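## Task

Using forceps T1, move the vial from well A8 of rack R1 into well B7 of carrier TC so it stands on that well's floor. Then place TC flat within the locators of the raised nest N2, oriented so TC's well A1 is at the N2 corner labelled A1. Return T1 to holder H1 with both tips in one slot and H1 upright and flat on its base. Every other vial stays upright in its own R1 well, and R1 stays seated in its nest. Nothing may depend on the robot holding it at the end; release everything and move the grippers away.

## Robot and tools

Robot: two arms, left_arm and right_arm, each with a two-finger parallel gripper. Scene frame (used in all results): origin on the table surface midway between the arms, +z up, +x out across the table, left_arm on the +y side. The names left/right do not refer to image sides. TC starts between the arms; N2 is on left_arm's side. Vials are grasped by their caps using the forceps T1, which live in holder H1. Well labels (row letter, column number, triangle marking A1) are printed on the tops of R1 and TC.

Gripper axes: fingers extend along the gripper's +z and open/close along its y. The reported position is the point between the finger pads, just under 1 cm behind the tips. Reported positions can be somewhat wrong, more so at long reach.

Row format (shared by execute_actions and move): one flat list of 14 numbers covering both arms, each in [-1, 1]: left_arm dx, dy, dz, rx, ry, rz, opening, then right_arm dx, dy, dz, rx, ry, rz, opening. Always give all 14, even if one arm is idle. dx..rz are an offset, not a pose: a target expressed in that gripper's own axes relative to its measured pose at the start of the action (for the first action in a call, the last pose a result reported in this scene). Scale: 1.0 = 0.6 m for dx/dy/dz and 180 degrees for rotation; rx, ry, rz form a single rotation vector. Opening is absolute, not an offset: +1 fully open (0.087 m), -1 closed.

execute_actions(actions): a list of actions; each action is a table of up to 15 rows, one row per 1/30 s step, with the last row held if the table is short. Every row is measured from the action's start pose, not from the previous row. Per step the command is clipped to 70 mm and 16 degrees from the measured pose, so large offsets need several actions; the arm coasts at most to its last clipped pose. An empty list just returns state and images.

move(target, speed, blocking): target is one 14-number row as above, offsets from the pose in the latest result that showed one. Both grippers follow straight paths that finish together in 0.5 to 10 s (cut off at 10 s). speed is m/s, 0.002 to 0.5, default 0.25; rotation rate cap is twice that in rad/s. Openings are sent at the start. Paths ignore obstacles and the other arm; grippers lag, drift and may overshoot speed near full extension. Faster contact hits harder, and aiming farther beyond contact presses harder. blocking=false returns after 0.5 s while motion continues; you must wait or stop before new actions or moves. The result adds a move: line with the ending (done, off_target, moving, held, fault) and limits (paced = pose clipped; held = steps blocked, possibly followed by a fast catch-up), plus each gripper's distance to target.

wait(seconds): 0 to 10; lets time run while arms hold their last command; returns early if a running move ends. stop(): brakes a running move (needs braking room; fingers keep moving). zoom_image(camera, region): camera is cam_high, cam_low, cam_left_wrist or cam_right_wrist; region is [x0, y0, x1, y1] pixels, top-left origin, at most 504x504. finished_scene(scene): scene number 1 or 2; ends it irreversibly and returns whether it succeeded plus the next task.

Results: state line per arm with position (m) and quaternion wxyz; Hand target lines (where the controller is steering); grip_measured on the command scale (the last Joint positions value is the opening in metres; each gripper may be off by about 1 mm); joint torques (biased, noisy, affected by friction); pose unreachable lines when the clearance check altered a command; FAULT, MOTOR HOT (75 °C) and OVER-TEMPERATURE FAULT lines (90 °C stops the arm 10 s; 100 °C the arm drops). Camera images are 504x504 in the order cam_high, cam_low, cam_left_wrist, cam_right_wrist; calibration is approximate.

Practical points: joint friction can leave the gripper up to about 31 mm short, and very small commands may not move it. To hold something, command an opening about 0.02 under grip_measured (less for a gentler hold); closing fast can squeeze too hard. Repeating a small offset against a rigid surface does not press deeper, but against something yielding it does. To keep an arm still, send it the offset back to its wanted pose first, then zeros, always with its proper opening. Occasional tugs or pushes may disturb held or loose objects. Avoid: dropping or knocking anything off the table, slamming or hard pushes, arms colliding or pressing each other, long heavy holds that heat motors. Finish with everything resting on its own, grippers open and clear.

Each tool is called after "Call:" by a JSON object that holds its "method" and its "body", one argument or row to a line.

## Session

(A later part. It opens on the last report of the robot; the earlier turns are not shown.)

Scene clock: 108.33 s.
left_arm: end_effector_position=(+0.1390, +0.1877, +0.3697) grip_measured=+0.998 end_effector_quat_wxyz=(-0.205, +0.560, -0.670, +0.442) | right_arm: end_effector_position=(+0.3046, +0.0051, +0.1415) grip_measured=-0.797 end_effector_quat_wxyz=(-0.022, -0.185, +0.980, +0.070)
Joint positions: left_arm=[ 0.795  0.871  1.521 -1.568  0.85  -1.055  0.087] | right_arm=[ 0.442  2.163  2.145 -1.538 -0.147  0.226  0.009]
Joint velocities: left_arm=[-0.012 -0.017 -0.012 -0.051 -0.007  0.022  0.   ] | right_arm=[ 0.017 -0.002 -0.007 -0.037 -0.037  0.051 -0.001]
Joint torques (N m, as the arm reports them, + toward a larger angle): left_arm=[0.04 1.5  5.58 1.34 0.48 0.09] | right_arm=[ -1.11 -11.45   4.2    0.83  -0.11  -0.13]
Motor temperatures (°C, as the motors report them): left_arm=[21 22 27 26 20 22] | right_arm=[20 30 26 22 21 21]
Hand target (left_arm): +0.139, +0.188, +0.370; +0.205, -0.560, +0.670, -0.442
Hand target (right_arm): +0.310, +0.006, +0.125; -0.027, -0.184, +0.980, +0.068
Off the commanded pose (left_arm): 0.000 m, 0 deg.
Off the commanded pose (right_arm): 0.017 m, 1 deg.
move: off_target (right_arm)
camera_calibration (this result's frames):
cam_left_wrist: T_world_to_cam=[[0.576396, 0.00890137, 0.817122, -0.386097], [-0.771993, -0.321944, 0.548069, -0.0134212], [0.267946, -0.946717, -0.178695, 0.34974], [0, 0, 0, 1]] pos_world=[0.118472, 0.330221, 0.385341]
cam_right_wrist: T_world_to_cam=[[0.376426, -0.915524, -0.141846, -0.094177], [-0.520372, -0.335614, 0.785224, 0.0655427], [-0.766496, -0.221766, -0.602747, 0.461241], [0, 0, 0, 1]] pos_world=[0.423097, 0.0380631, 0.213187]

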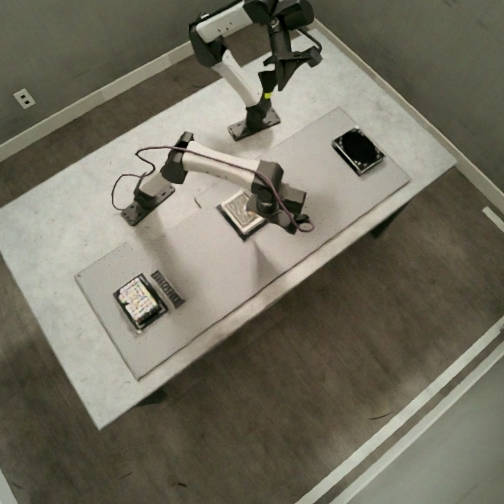

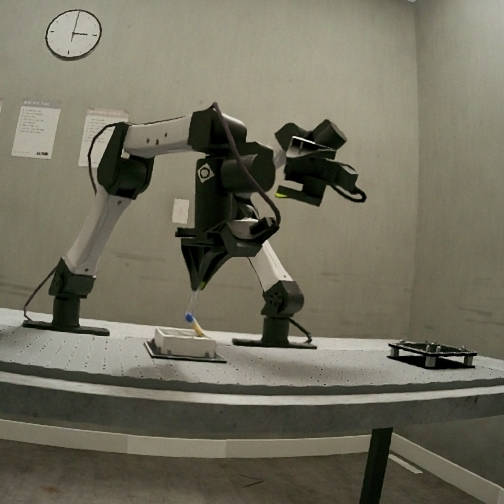

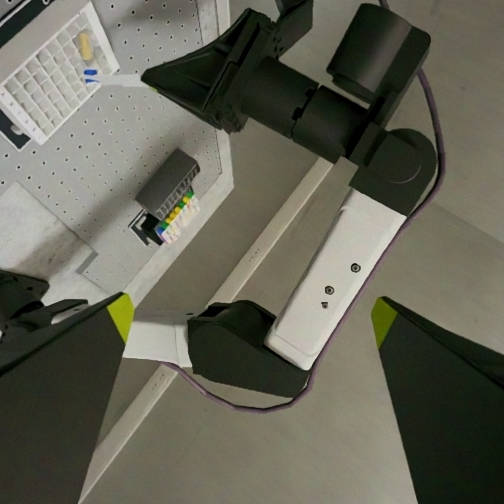

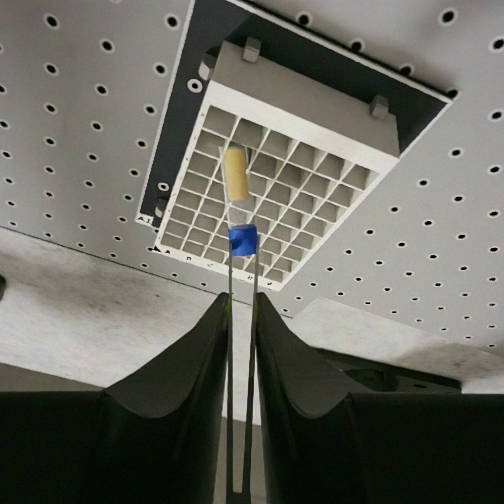

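Call:
{"method": "move", "body": {
  "target": [0,0,0,0,0,0,1,0,0,0,0,-0.06,0,-0.81],
  "speed": 0.03
}}

Call:
{"method": "zoom_image", "body": {
  "camera": "cam_right_wrist",
  "region": [120, 40, 360, 280]
}}

Call:
{"method": "zoom_image", "body": {
  "camera": "cam_low",
  "region": [120, 250, 260, 370]
}}

Call:
{"method": "zoom_image", "body": {
  "camera": "cam_left_wrist",
  "region": [0, 0, 180, 160]
}}

Scene clock: 112.23 s.
left_arm: end_effector_position=(+0.1390, +0.1877, +0.3697) grip_measured=+0.998 end_effector_quat_wxyz=(-0.205, +0.560, -0.670, +0.442) | right_arm: end_effector_position=(+0.3076, +0.0050, +0.1437) grip_measured=-0.797 end_effector_quat_wxyz=(+0.067, -0.180, +0.977, +0.090)
Joint positions: left_arm=[ 0.795  0.871  1.521 -1.568  0.85  -1.055  0.087] | right_arm=[ 0.452  1.962  1.868 -1.279 -0.108  0.254  0.009]
Joint velocities: left_arm=[-0.002  0.012 -0.012  0.007  0.022  0.051 -0.   ] | right_arm=[ 0.007  0.012  0.007 -0.007  0.007  0.081  0.   ]
Joint torques (N m, as the arm reports them, + toward a larger angle): left_arm=[0.   1.47 5.62 1.36 0.49 0.12] | right_arm=[  0.25 -13.05   4.56   0.94  -0.06   0.05]
Motor temperatures (°C, as the motors report them): left_arm=[21 22 27 27 20 22] | right_arm=[20 31 26 22 21 21]
Hand target (left_arm): +0.139, +0.188, +0.370; +0.205, -0.560, +0.670, -0.442
Hand target (right_arm): +0.305, +0.005, +0.142; +0.069, -0.178, +0.978, +0.087
Off the commanded pose (left_arm): 0.000 m, 0 deg.
Off the commanded pose (right_arm): 0.004 m, 1 deg.
move: done
camera_calibration (this result's frames):
cam_left_wrist: T_world_to_cam=[[0.576396, 0.00890137, 0.817122, -0.386097], [-0.771993, -0.321944, 0.548069, -0.0134212], [0.267946, -0.946717, -0.178695, 0.34974], [0, 0, 0, 1]] pos_world=[0.118472, 0.330221, 0.385341]
cam_right_wrist: T_world_to_cam=[[0.380103, -0.913663, -0.144021, -0.0959608], [-0.649572, -0.374533, 0.66165, 0.123076], [-0.658466, -0.157943, -0.735851, 0.450477], [0, 0, 0, 1]] pos_world=[0.413045, 0.02957, 0.23623]

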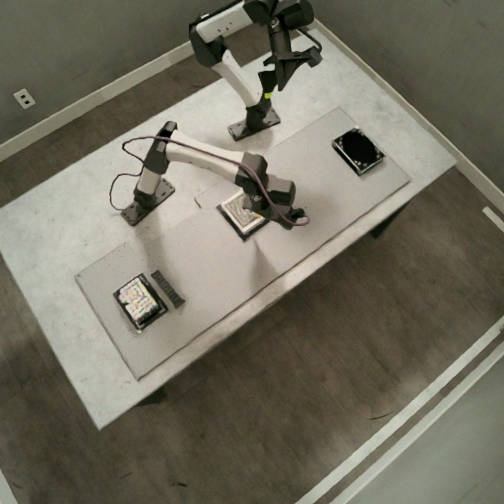

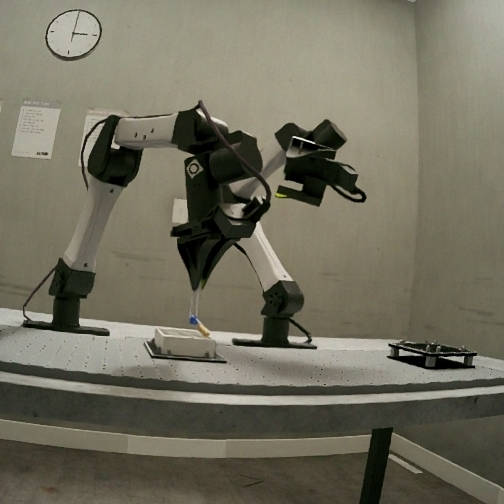

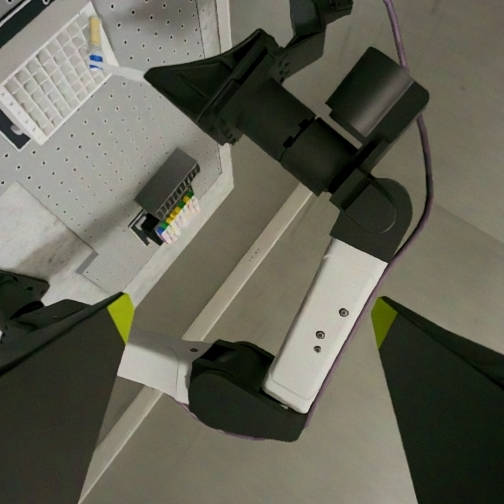

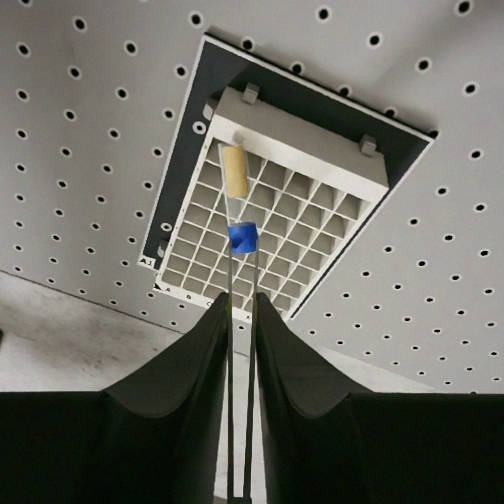

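Region (120, 40, 360, 280) of cam_right_wrist's 504x504 image, scaled by 2.100, with more detail than that image has.

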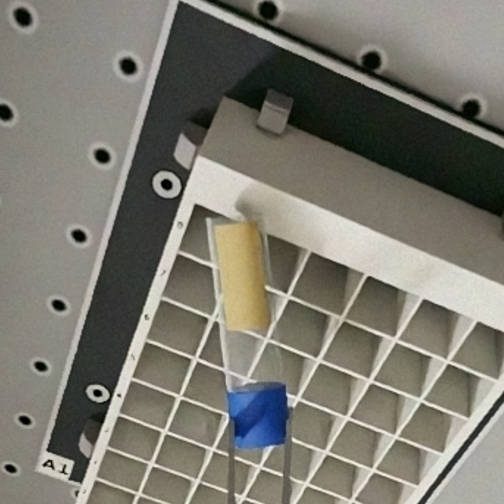

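Region (120, 250, 260, 370) of cam_low's 504x504 image, scaled by 3.600, with more detail than that image has; it fills the top 432 rows of this view, and the rest is white.

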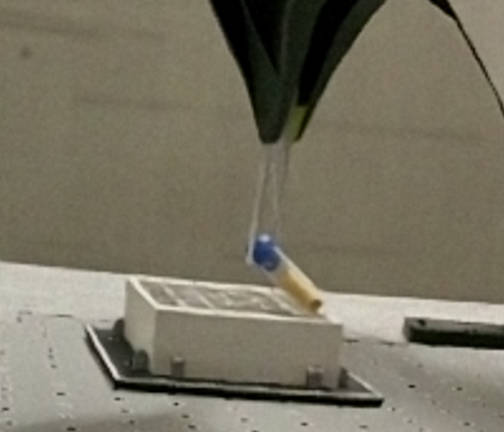

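Region (0, 0, 180, 160) of cam_left_wrist's 504x504 image, scaled by 2.800, with more detail than that image has.

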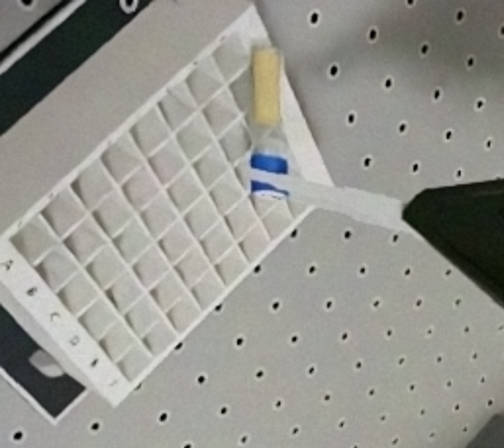

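Call:
{"method": "move", "body": {
  "target": [0,0,0,0,0,0,1,-0.008,0.008,-0.05,0,0,0,-0.81],
  "speed": 0.05
}}

Call:
{"method": "move", "body": {
  "target": [0,0,0,0,0,0,1,0.209,0.025,-0.031,0,0.07,0,-0.81],
  "speed": 0.08
}}

Call:
{"method": "move", "body": {
  "target": [0,0,0,0,0,0,1,0,-0.012,0.085,0,0.03,0,-0.81],
  "speed": 0.04
}}

Call:
{"method": "zoom_image", "body": {
  "camera": "cam_left_wrist",
  "region": [0, 60, 180, 220]
}}

Scene clock: 114.20 s.
left_arm: end_effector_position=(+0.1390, +0.1877, +0.3697) grip_measured=+0.998 end_effector_quat_wxyz=(-0.205, +0.560, -0.670, +0.442) | right_arm: end_effector_position=(+0.3077, +0.0050, +0.1801) grip_measured=-0.797 end_effector_quat_wxyz=(+0.082, -0.180, +0.976, +0.096)
Joint positions: left_arm=[ 0.795  0.871  1.521 -1.568  0.85  -1.055  0.087] | right_arm=[ 0.452  1.962  2.014 -1.393 -0.107  0.255  0.009]
Joint velocities: left_arm=[-0.012 -0.012 -0.012 -0.007 -0.007 -0.037 -0.   ] | right_arm=[ 0.007  0.002  0.002 -0.007  0.022 -0.081 -0.   ]
Joint torques (N m, as the arm reports them, + toward a larger angle): left_arm=[0.03 1.54 5.6  1.33 0.45 0.1 ] | right_arm=[-0.45 -9.27  8.39  0.76 -0.12 -0.03]
Motor temperatures (°C, as the motors report them): left_arm=[21 22 27 27 20 22] | right_arm=[20 32 26 22 21 21]
Hand target (left_arm): +0.139, +0.188, +0.370; +0.205, -0.560, +0.670, -0.442
Hand target (right_arm): +0.307, +0.005, +0.174; +0.068, -0.179, +0.977, +0.090
Off the commanded pose (left_arm): 0.000 m, 0 deg.
Off the commanded pose (right_arm): 0.006 m, 2 deg.
move: done
camera_calibration (this result's frames):
cam_left_wrist: T_world_to_cam=[[0.576396, 0.00890137, 0.817122, -0.386097], [-0.771993, -0.321944, 0.548069, -0.0134212], [0.267946, -0.946717, -0.178695, 0.34974], [0, 0, 0, 1]] pos_world=[0.118472, 0.330221, 0.385341]
cam_right_wrist: T_world_to_cam=[[0.383189, -0.911396, -0.150076, -0.0906789], [-0.667184, -0.38547, 0.637399, 0.108828], [-0.638773, -0.144116, -0.755777, 0.474782], [0, 0, 0, 1]] pos_world=[0.410634, 0.0277293, 0.275854]

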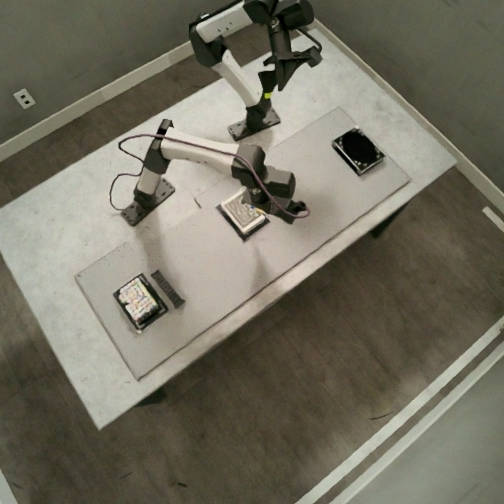

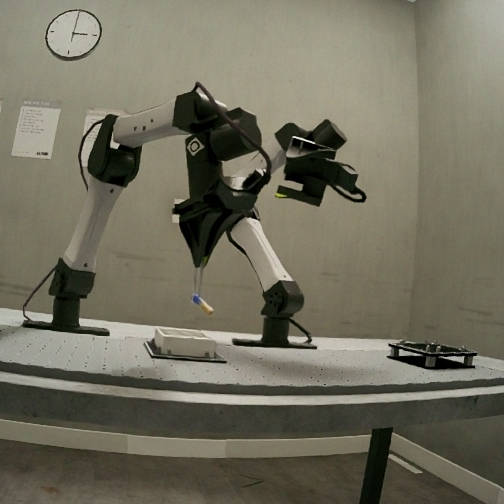

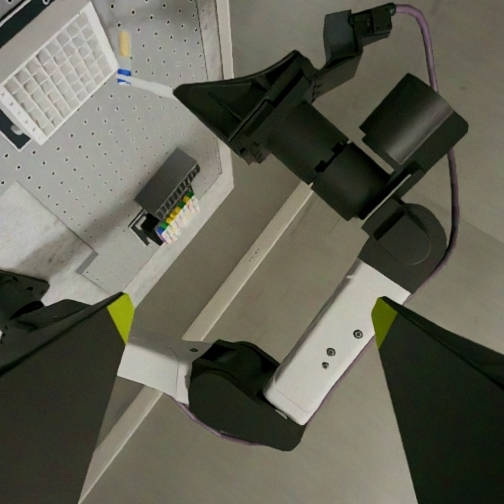

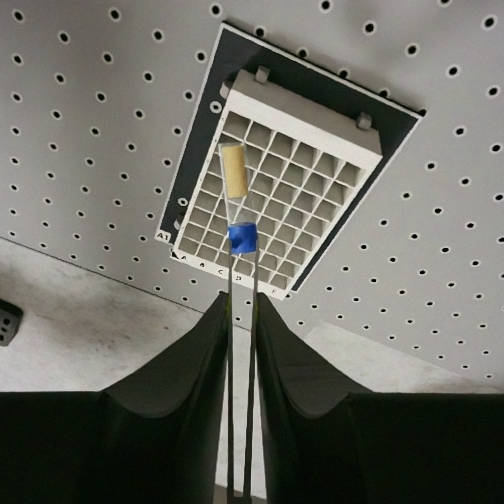

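Scene clock: 116.13 s.
left_arm: end_effector_position=(+0.1390, +0.1877, +0.3697) grip_measured=+0.998 end_effector_quat_wxyz=(-0.205, +0.560, -0.670, +0.442) | right_arm: end_effector_position=(+0.1952, -0.0222, +0.1778) grip_measured=-0.797 end_effector_quat_wxyz=(-0.011, -0.191, +0.978, +0.080)
Joint positions: left_arm=[ 0.795  0.871  1.521 -1.568  0.85  -1.055  0.087] | right_arm=[ 0.566  1.701  1.661 -1.468 -0.15   0.339  0.009]
Joint velocities: left_arm=[ 0.007 -0.022 -0.012 -0.022  0.007 -0.066 -0.   ] | right_arm=[-0.002  0.012 -0.007  0.051 -0.081  0.022 -0.002]
Joint torques (N m, as the arm reports them, + toward a larger angle): left_arm=[0.07 1.6  5.56 1.37 0.47 0.11] | right_arm=[ -0.01 -10.13   4.77   0.39  -0.26   0.04]
Motor temperatures (°C, as the motors report them): left_arm=[21 22 27 27 20 22] | right_arm=[20 32 26 22 21 21]
Hand target (left_arm): +0.139, +0.188, +0.370; +0.205, -0.560, +0.670, -0.442
Hand target (right_arm): +0.184, -0.026, +0.177; -0.027, -0.188, +0.979, +0.077
Off the commanded pose (left_arm): 0.000 m, 0 deg.
Off the commanded pose (right_arm): 0.012 m, 2 deg.
move: off_target (right_arm)
camera_calibration (this result's frames):
cam_left_wrist: T_world_to_cam=[[0.576396, 0.00890137, 0.817122, -0.386097], [-0.771993, -0.321944, 0.548069, -0.0134212], [0.267946, -0.946717, -0.178695, 0.34974], [0, 0, 0, 1]] pos_world=[0.118472, 0.330221, 0.385341]
cam_right_wrist: T_world_to_cam=[[0.390336, -0.907198, -0.156939, -0.0727523], [-0.531007, -0.361087, 0.766582, -0.0242439], [-0.75211, -0.215889, -0.622674, 0.394122], [0, 0, 0, 1]] pos_world=[0.311947, 0.0103319, 0.252577]

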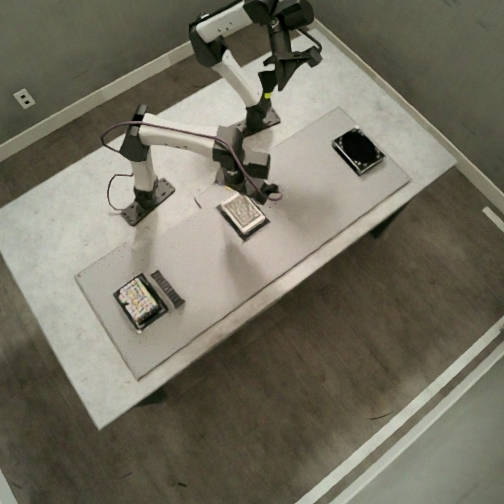

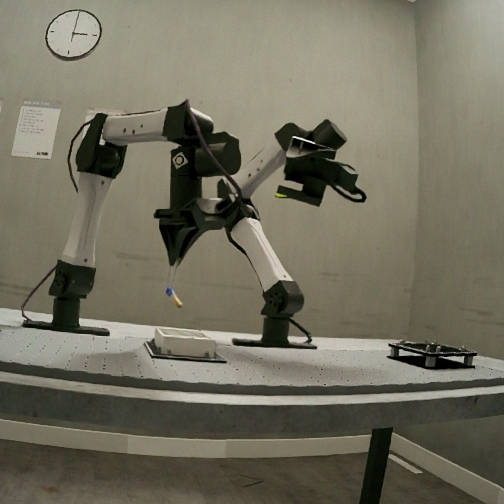

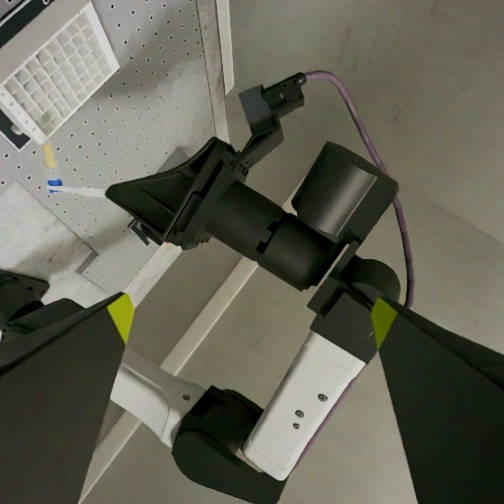

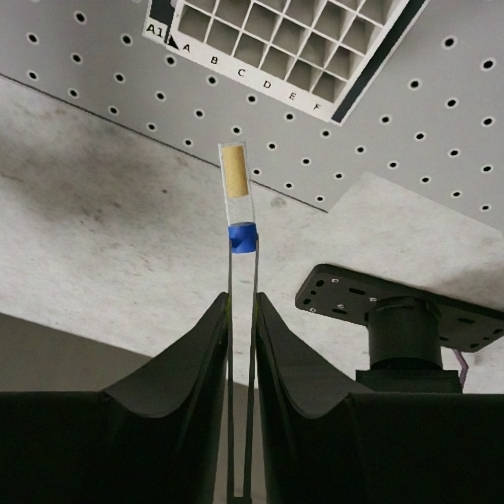

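Scene clock: 117.77 s.
left_arm: end_effector_position=(+0.1390, +0.1877, +0.3697) grip_measured=+0.998 end_effector_quat_wxyz=(-0.205, +0.560, -0.670, +0.442) | right_arm: end_effector_position=(+0.1962, -0.0197, +0.1378) grip_measured=-0.797 end_effector_quat_wxyz=(-0.041, -0.195, +0.977, +0.075)
Joint positions: left_arm=[ 0.795  0.871  1.521 -1.568  0.85  -1.055  0.087] | right_arm=[ 0.56   1.748  1.545 -1.364 -0.17   0.321  0.009]
Joint velocities: left_arm=[-0.007 -0.007  0.012 -0.022 -0.125  0.066  0.   ] | right_arm=[-0.017 -0.007  0.002 -0.066 -0.022  0.022  0.001]
Joint torques (N m, as the arm reports them, + toward a larger angle): left_arm=[-0.04  1.5   5.52  1.35  0.49  0.13] | right_arm=[-1.25 -7.53  4.61  0.64 -0.22 -0.16]
Motor temperatures (°C, as the motors report them): left_arm=[21 22 27 27 20 22] | right_arm=[20 32 26 22 21 21]
Hand target (left_arm): +0.139, +0.188, +0.370; +0.205, -0.560, +0.670, -0.442
Hand target (right_arm): +0.195, -0.022, +0.127; -0.057, -0.194, +0.977, +0.072
Off the commanded pose (left_arm): 0.000 m, 0 deg.
Off the commanded pose (right_arm): 0.012 m, 2 deg.
move: off_target (right_arm)
camera_calibration (this result's frames):
cam_left_wrist: T_world_to_cam=[[0.576396, 0.00890137, 0.817122, -0.386097], [-0.771993, -0.321944, 0.548069, -0.0134212], [0.267946, -0.946717, -0.178695, 0.34974], [0, 0, 0, 1]] pos_world=[0.118472, 0.330221, 0.385341]
cam_right_wrist: T_world_to_cam=[[0.393104, -0.905801, -0.158096, -0.0775172], [-0.483275, -0.349808, 0.802546, -0.00627082], [-0.78225, -0.23908, -0.575262, 0.369418], [0, 0, 0, 1]] pos_world=[0.316419, 0.0159118, 0.205289]

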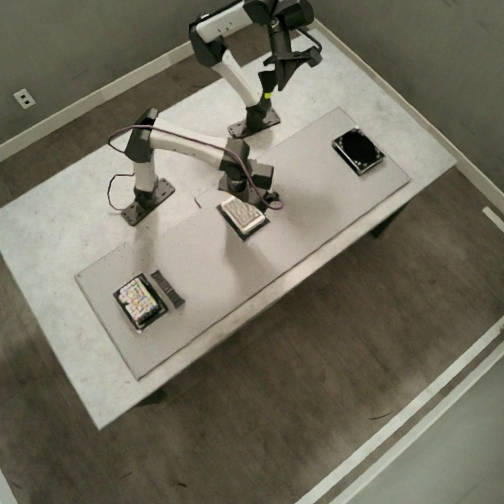

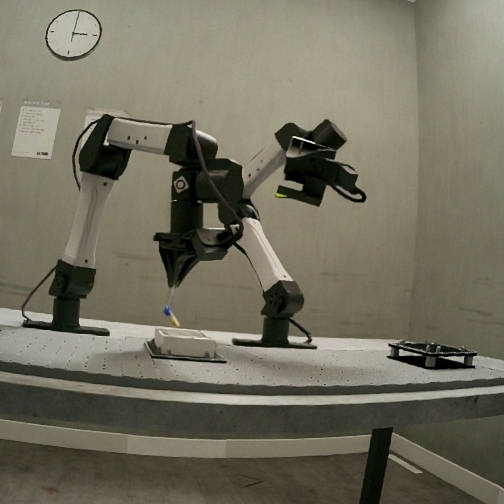

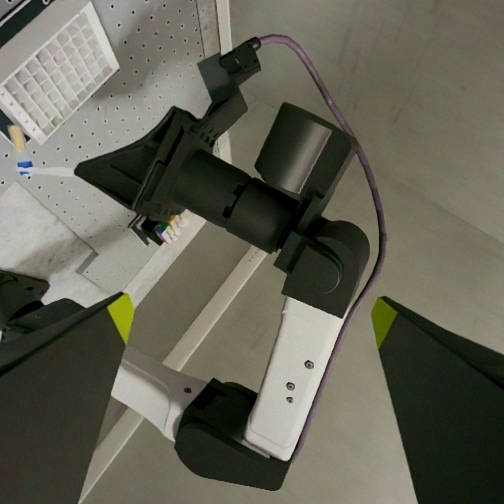

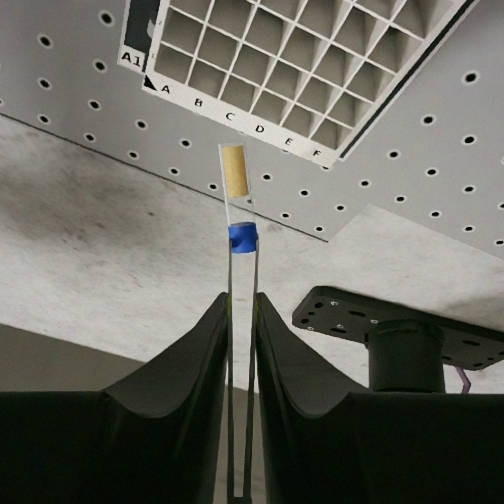

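Region (0, 60, 180, 220) of cam_left_wrist's 504x504 image, scaled by 2.800, with more detail than that image has.

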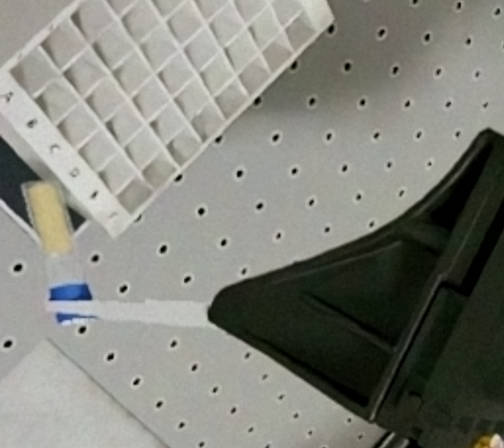

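Call:
{"method": "execute_actions", "body": {
  "actions": []
}}

Scene clock: 119.53 s.
left_arm: end_effector_position=(+0.1390, +0.1877, +0.3697) grip_measured=+0.998 end_effector_quat_wxyz=(-0.205, +0.560, -0.670, +0.442) | right_arm: end_effector_position=(+0.1964, -0.0195, +0.1378) grip_measured=-0.797 end_effector_quat_wxyz=(-0.040, -0.195, +0.977, +0.075)
Joint positions: left_arm=[ 0.795  0.871  1.521 -1.568  0.85  -1.055  0.087] | right_arm=[ 0.56   1.748  1.545 -1.363 -0.17   0.321  0.009]
Joint velocities: left_arm=[ 0.012 -0.017 -0.012 -0.051 -0.007  0.007 -0.   ] | right_arm=[-0.007 -0.002 -0.007 -0.022 -0.037 -0.037  0.   ]
Joint torques (N m, as the arm reports them, + toward a larger angle): left_arm=[0.03 1.4  5.42 1.33 0.45 0.11] | right_arm=[-1.4  -7.56  4.56  0.59 -0.23 -0.18]
Motor temperatures (°C, as the motors report them): left_arm=[21 22 27 27 20 22] | right_arm=[20 32 26 22 21 21]
Hand target (left_arm): +0.139, +0.188, +0.370; +0.205, -0.560, +0.670, -0.442
Hand target (right_arm): +0.195, -0.022, +0.127; -0.057, -0.194, +0.977, +0.072
Off the commanded pose (left_arm): 0.000 m, 0 deg.
Off the commanded pose (right_arm): 0.012 m, 2 deg.
camera_calibration (this result's frames):
cam_left_wrist: T_world_to_cam=[[0.576396, 0.00890137, 0.817122, -0.386097], [-0.771993, -0.321944, 0.548069, -0.0134212], [0.267946, -0.946717, -0.178695, 0.34974], [0, 0, 0, 1]] pos_world=[0.118472, 0.330221, 0.385341]
cam_right_wrist: T_world_to_cam=[[0.393597, -0.905441, -0.158925, -0.077343], [-0.483906, -0.351057, 0.801619, -0.00579089], [-0.781611, -0.23861, -0.576324, 0.369681], [0, 0, 0, 1]] pos_world=[0.316586, 0.016147, 0.205406]

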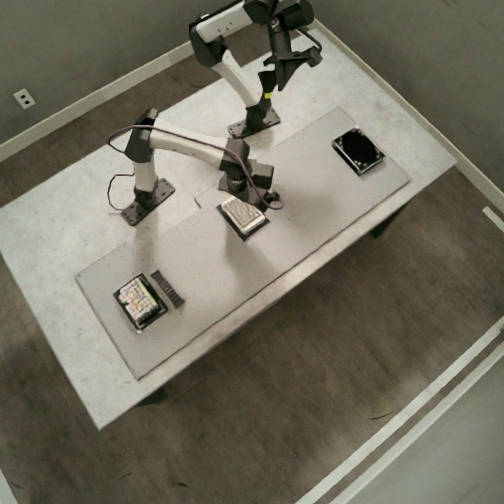

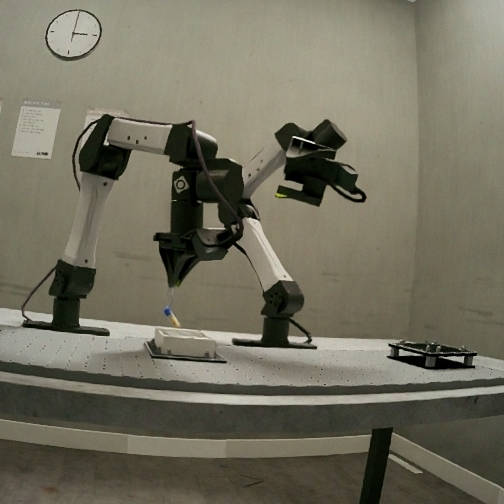

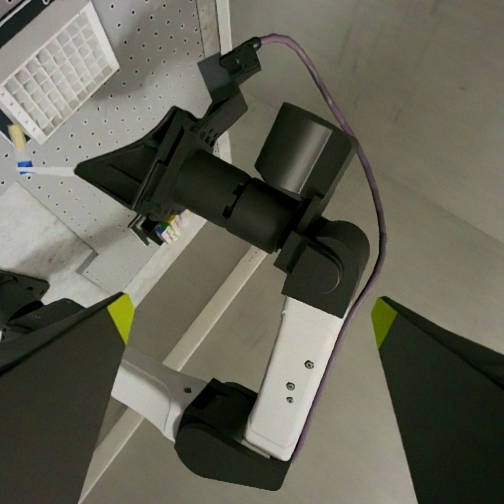

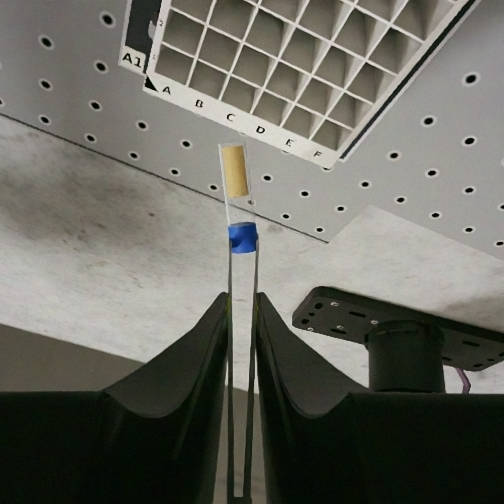

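Call:
{"method": "move", "body": {
  "target": [0,0,0,0,0,0,1, 0,0,0.04,0,0,0,-0.81],
  "speed": 0.03
}}

Call:
{"method": "move", "body": {
  "target": [0,0,0,0,0,0,1, -0.06,0,0,0,0,0,-0.81],
  "speed": 0.02
}}

Scene clock: 121.33 s.
left_arm: end_effector_position=(+0.1390, +0.1877, +0.3697) grip_measured=+0.998 end_effector_quat_wxyz=(-0.205, +0.560, -0.670, +0.442) | right_arm: end_effector_position=(+0.1981, -0.0165, +0.1204) grip_measured=-0.797 end_effector_quat_wxyz=(-0.035, -0.197, +0.977, +0.078)
Joint positions: left_arm=[ 0.795  0.871  1.521 -1.568  0.85  -1.055  0.087] | right_arm=[ 0.564  1.748  1.478 -1.283 -0.17   0.322  0.009]
Joint velocities: left_arm=[-0.017  0.002  0.007  0.007  0.022 -0.022 -0.001] | right_arm=[ 0.012 -0.007 -0.012  0.037 -0.081 -0.022  0.001]
Joint torques (N m, as the arm reports them, + toward a larger angle): left_arm=[0.1  1.63 5.59 1.35 0.44 0.12] | right_arm=[-0.07 -9.3   4.56  0.58 -0.12  0.02]
Motor temperatures (°C, as the motors report them): left_arm=[21 22 27 27 20 22] | right_arm=[20 32 26 22 21 21]
Hand target (left_arm): +0.139, +0.188, +0.370; +0.205, -0.560, +0.670, -0.442
Hand target (right_arm): +0.194, -0.017, +0.114; -0.040, -0.195, +0.977, +0.075
Off the commanded pose (left_arm): 0.000 m, 0 deg.
Off the commanded pose (right_arm): 0.008 m, 1 deg.
move: done
camera_calibration (this result's frames):
cam_left_wrist: T_world_to_cam=[[0.576396, 0.00890137, 0.817122, -0.386097], [-0.771993, -0.321944, 0.548069, -0.0134212], [0.267946, -0.946717, -0.178695, 0.34974], [0, 0, 0, 1]] pos_world=[0.118472, 0.330221, 0.385341]
cam_right_wrist: T_world_to_cam=[[0.397273, -0.903142, -0.162819, -0.0782967], [-0.49095, -0.359056, 0.793755, 0.0121395], [-0.775334, -0.235401, -0.58604, 0.361682], [0, 0, 0, 1]] pos_world=[0.317489, 0.0187862, 0.189576]

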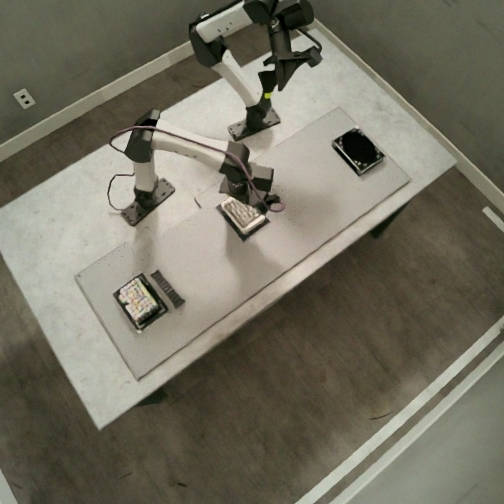

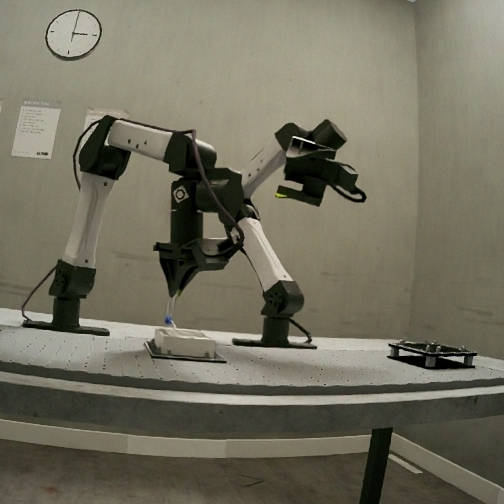

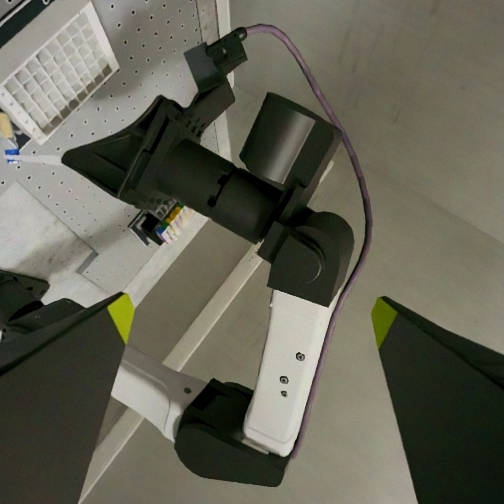

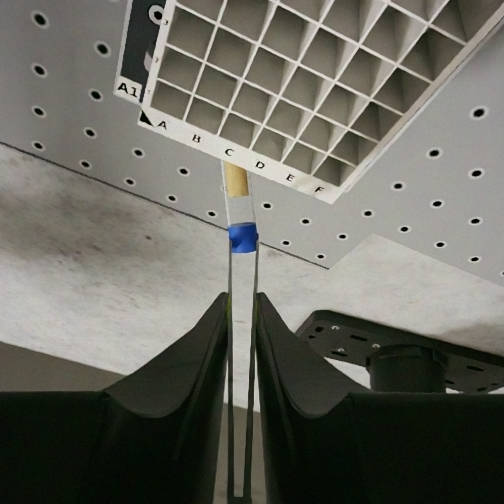

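Scene clock: 123.37 s.
left_arm: end_effector_position=(+0.1390, +0.1877, +0.3697) grip_measured=+0.998 end_effector_quat_wxyz=(-0.205, +0.560, -0.670, +0.442) | right_arm: end_effector_position=(+0.2253, -0.0030, +0.1227) grip_measured=-0.797 end_effector_quat_wxyz=(-0.031, -0.196, +0.977, +0.081)
Joint positions: left_arm=[ 0.795  0.871  1.521 -1.568  0.85  -1.055  0.087] | right_arm=[ 0.541  1.854  1.619 -1.313 -0.172  0.302  0.009]
Joint velocities: left_arm=[-0.007 -0.002  0.007  0.007 -0.037  0.022  0.001] | right_arm=[-0.002 -0.022 -0.012  0.037 -0.007 -0.051  0.001]
Joint torques (N m, as the arm reports them, + toward a larger angle): left_arm=[0.02 1.54 5.63 1.36 0.47 0.08] | right_arm=[-1.43 -8.23  8.49  0.47 -0.09 -0.17]
Motor temperatures (°C, as the motors report them): left_arm=[21 22 27 27 20 22] | right_arm=[20 32 26 21 21 21]
Hand target (left_arm): +0.139, +0.188, +0.370; +0.205, -0.560, +0.670, -0.442
Hand target (right_arm): +0.231, -0.003, +0.119; -0.034, -0.197, +0.977, +0.078
Off the commanded pose (left_arm): 0.000 m, 0 deg.
Off the commanded pose (right_arm): 0.007 m, 1 deg.
move: done
camera_calibration (this result's frames):
cam_left_wrist: T_world_to_cam=[[0.576396, 0.00890137, 0.817122, -0.386097], [-0.771993, -0.321944, 0.548069, -0.0134212], [0.267946, -0.946717, -0.178695, 0.34974], [0, 0, 0, 1]] pos_world=[0.118472, 0.330221, 0.385341]
cam_right_wrist: T_world_to_cam=[[0.39568, -0.903239, -0.166123, -0.0757639], [-0.497147, -0.362749, 0.7882, 0.0306196], [-0.772193, -0.229287, -0.592575, 0.387411], [0, 0, 0, 1]] pos_world=[0.344357, 0.0315028, 0.192849]

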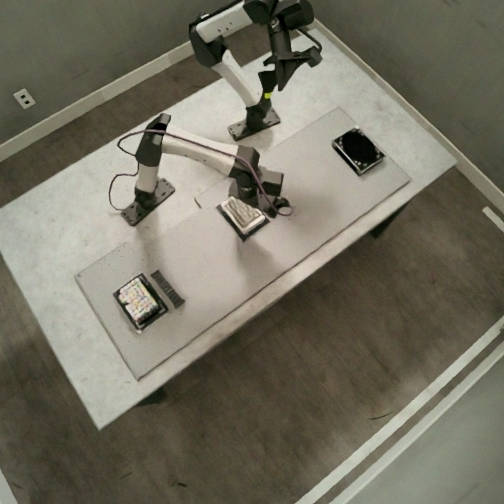

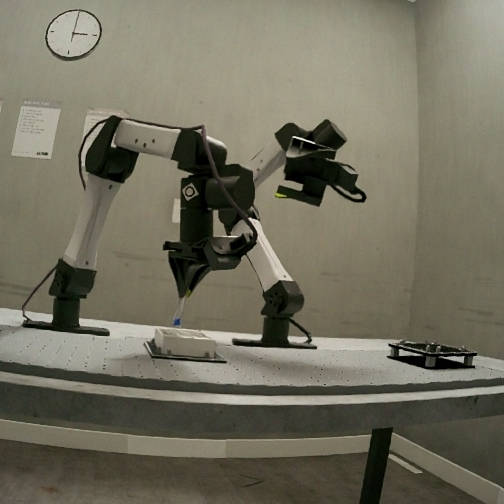

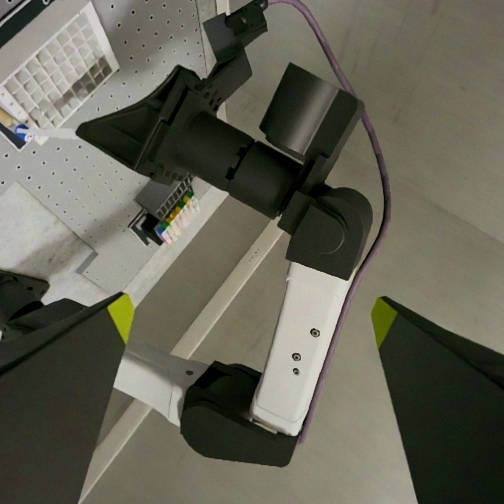

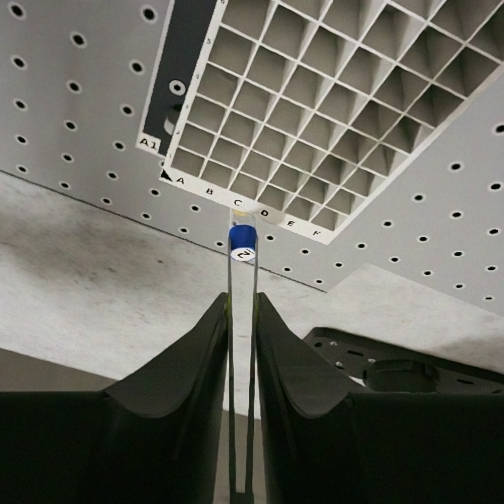

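It pivoted. Lift and look.

Call:
{"method": "move", "body": {
  "target": [0,0,0,0,0,0,1, 0.01,0,-0.09,0,0,0,-0.85],
  "speed": 0.05
}}

Call:
{"method": "zoom_image", "body": {
  "camera": "cam_left_wrist",
  "region": [0,0,200,200]
}}

Call:
{"method": "zoom_image", "body": {
  "camera": "cam_low",
  "region": [120,230,260,370]
}}

Scene clock: 125.50 s.
left_arm: end_effector_position=(+0.1390, +0.1877, +0.3697) grip_measured=+0.998 end_effector_quat_wxyz=(-0.205, +0.560, -0.670, +0.442) | right_arm: end_effector_position=(+0.2235, -0.0097, +0.1704) grip_measured=-0.797 end_effector_quat_wxyz=(-0.032, -0.195, +0.977, +0.080)
Joint positions: left_arm=[ 0.795  0.871  1.521 -1.568  0.85  -1.055  0.087] | right_arm=[ 0.529  1.854  1.809 -1.507 -0.172  0.291  0.009]
Joint velocities: left_arm=[-0.007  0.007  0.007  0.037  0.022 -0.051  0.   ] | right_arm=[0.002 0.002 0.007 0.007 0.037 0.022 0.   ]
Joint torques (N m, as the arm reports them, + toward a larger angle): left_arm=[-0.03  1.51  5.54  1.36  0.46  0.11] | right_arm=[ -1.2  -10.57   8.34   0.33  -0.14  -0.15]
Motor temperatures (°C, as the motors report them): left_arm=[21 22 27 27 20 22] | right_arm=[20 32 26 21 21 21]
Hand target (left_arm): +0.139, +0.188, +0.370; +0.205, -0.560, +0.670, -0.442
Hand target (right_arm): +0.224, -0.013, +0.176; -0.030, -0.196, +0.977, +0.081
Off the commanded pose (left_arm): 0.000 m, 0 deg.
Off the commanded pose (right_arm): 0.007 m, 0 deg.
move: done
camera_calibration (this result's frames):
cam_left_wrist: T_world_to_cam=[[0.576396, 0.00890137, 0.817122, -0.386097], [-0.771993, -0.321944, 0.548069, -0.0134212], [0.267946, -0.946717, -0.178695, 0.34974], [0, 0, 0, 1]] pos_world=[0.118472, 0.330221, 0.385341]
cam_right_wrist: T_world_to_cam=[[0.394092, -0.904061, -0.165424, -0.0729372], [-0.495629, -0.360627, 0.790126, -0.0109666], [-0.773979, -0.229393, -0.590199, 0.412746], [0, 0, 0, 1]] pos_world=[0.342766, 0.0247867, 0.240202]

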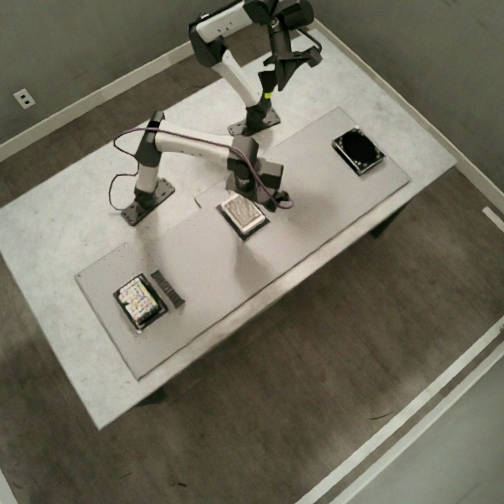

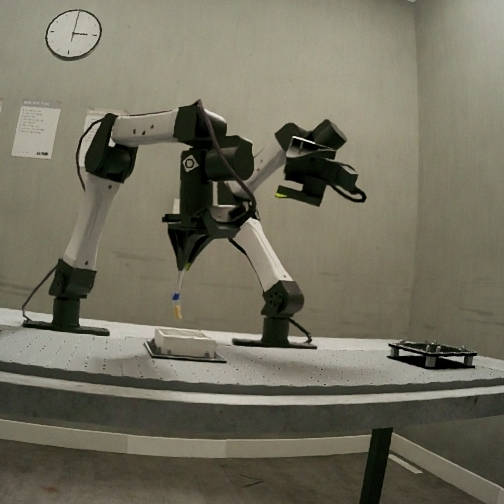

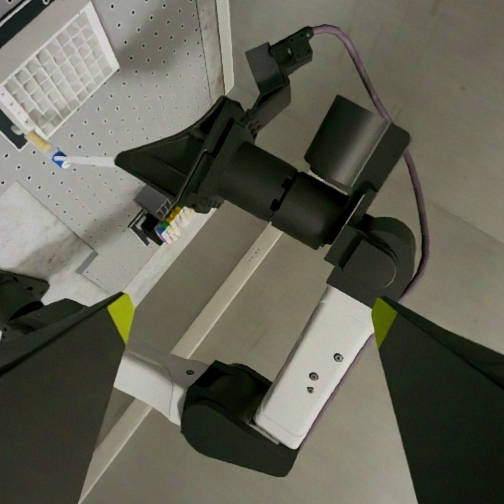

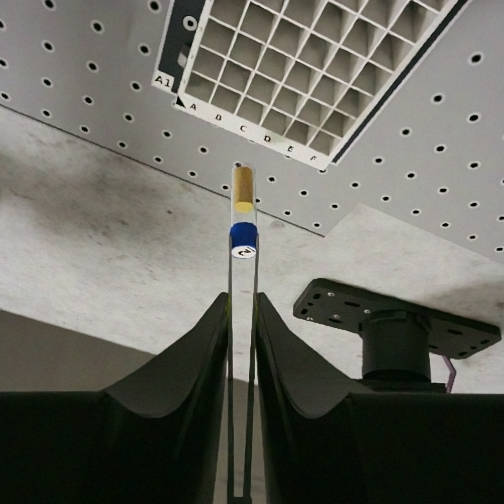

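Region (0, 0, 200, 200) of cam_left_wrist's 504x504 image, scaled by 2.520, with more detail than that image has.

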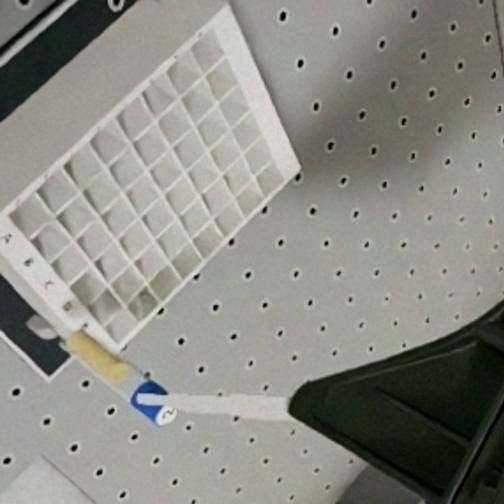

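Region (120, 230, 260, 370) of cam_low's 504x504 image, scaled by 3.600, with more detail than that image has.

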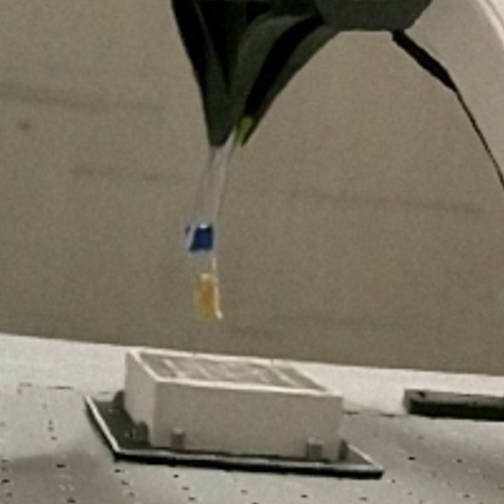

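Call:
{"method": "move", "body": {
  "target": [0,0,0,0,0,0,1, -0.167,-0.028,0,0,0,0,-0.85],
  "speed": 0.08
}}

Call:
{"method": "zoom_image", "body": {
  "camera": "cam_left_wrist",
  "region": [0,0,200,200]
}}

Call:
{"method": "zoom_image", "body": {
  "camera": "cam_low",
  "region": [120,230,260,370]
}}

Scene clock: 127.97 s.
left_arm: end_effector_position=(+0.1390, +0.1877, +0.3697) grip_measured=+0.998 end_effector_quat_wxyz=(-0.205, +0.560, -0.670, +0.442) | right_arm: end_effector_position=(+0.3204, +0.0140, +0.1677) grip_measured=-0.797 end_effector_quat_wxyz=(+0.021, -0.188, +0.977, +0.102)
Joint positions: left_arm=[ 0.795  0.871  1.521 -1.568  0.85  -1.055  0.087] | right_arm=[ 0.429  2.164  2.263 -1.551 -0.172  0.212  0.009]
Joint velocities: left_arm=[ 0.007 -0.012  0.017  0.022 -0.022  0.022  0.   ] | right_arm=[-0.012  0.007  0.007 -0.037  0.037 -0.095 -0.001]
Joint torques (N m, as the arm reports them, + toward a larger angle): left_arm=[0.03 1.53 5.49 1.31 0.49 0.1 ] | right_arm=[ -1.02 -11.29   8.37   0.53  -0.17  -0.18]
Motor temperatures (°C, as the motors report them): left_arm=[21 22 27 27 20 22] | right_arm=[20 32 26 21 21 21]
Hand target (left_arm): +0.139, +0.188, +0.370; +0.205, -0.560, +0.670, -0.442
Hand target (right_arm): +0.322, +0.013, +0.164; +0.012, -0.190, +0.977, +0.100
Off the commanded pose (left_arm): 0.000 m, 0 deg.
Off the commanded pose (right_arm): 0.004 m, 7 deg.
joint sent to its limit (right arm) — the command would take joint 4 (wrist pitch) past its lower limit, so that joint was sent only as far as its limit.
move: off_target (right_arm)
camera_calibration (this result's frames):
cam_left_wrist: T_world_to_cam=[[0.576396, 0.00890137, 0.817122, -0.386097], [-0.771993, -0.321944, 0.548069, -0.0134212], [0.267946, -0.946717, -0.178695, 0.34974], [0, 0, 0, 1]] pos_world=[0.118472, 0.330221, 0.385341]
cam_right_wrist: T_world_to_cam=[[0.389878, -0.902078, -0.185068, -0.0856193], [-0.575336, -0.395536, 0.715919, 0.0862507], [-0.719015, -0.172645, -0.673209, 0.487074], [0, 0, 0, 1]] pos_world=[0.433218, 0.0409707, 0.250309]

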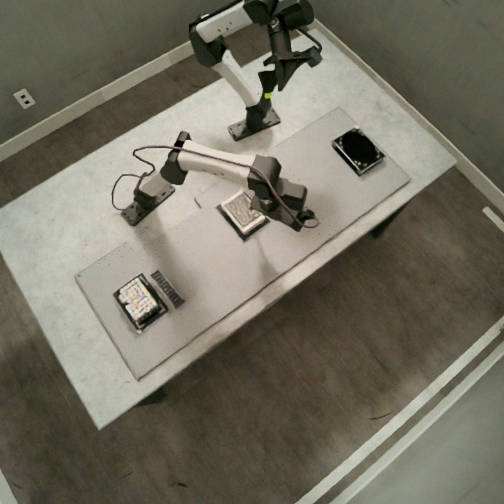

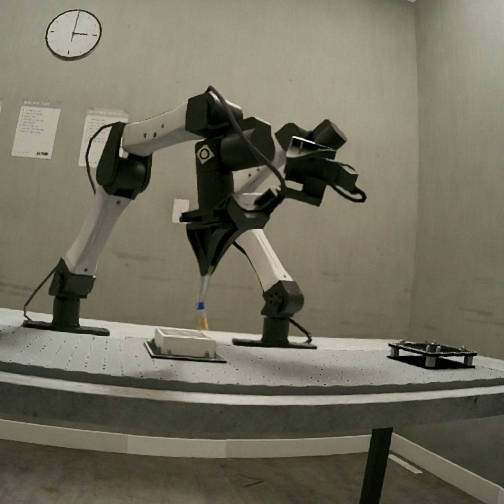

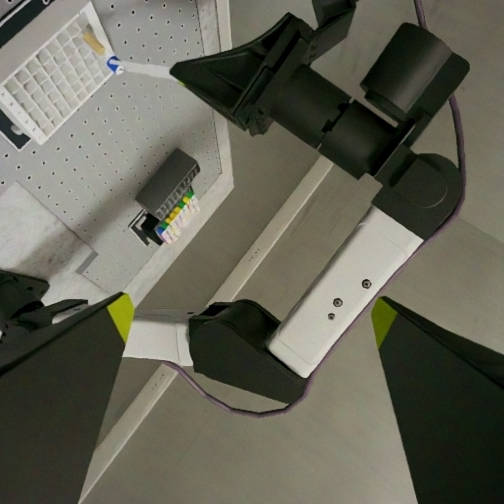

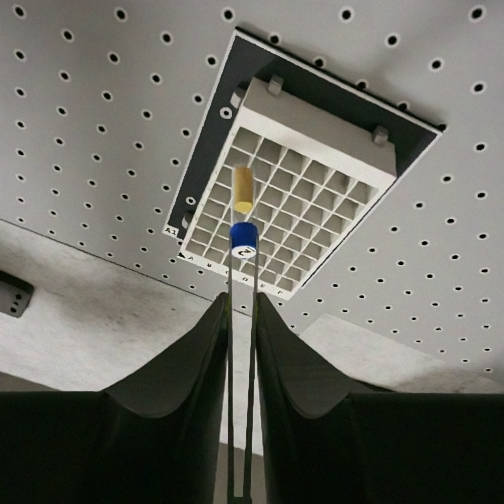

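Region (0, 0, 200, 200) of cam_left_wrist's 504x504 image, scaled by 2.520, with more detail than that image has.

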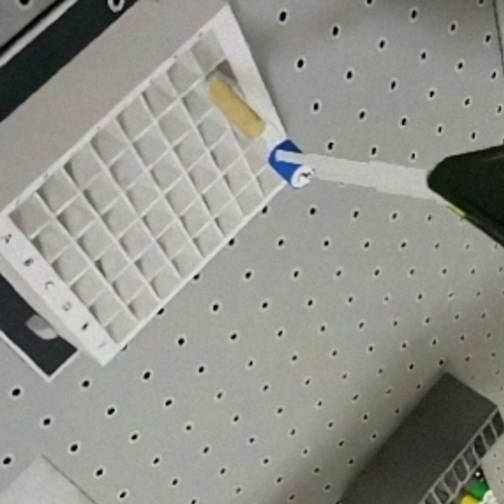

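Region (120, 230, 260, 370) of cam_low's 504x504 image, scaled by 3.600, with more detail than that image has.

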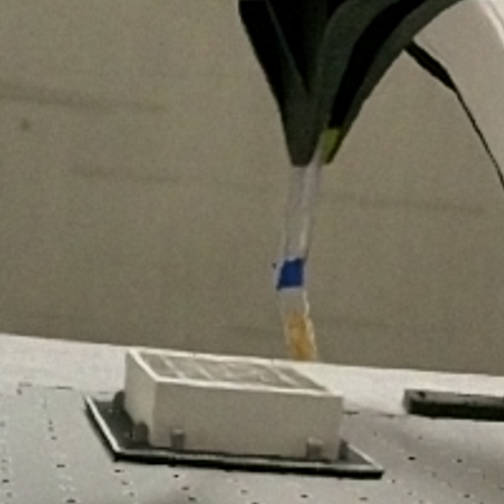

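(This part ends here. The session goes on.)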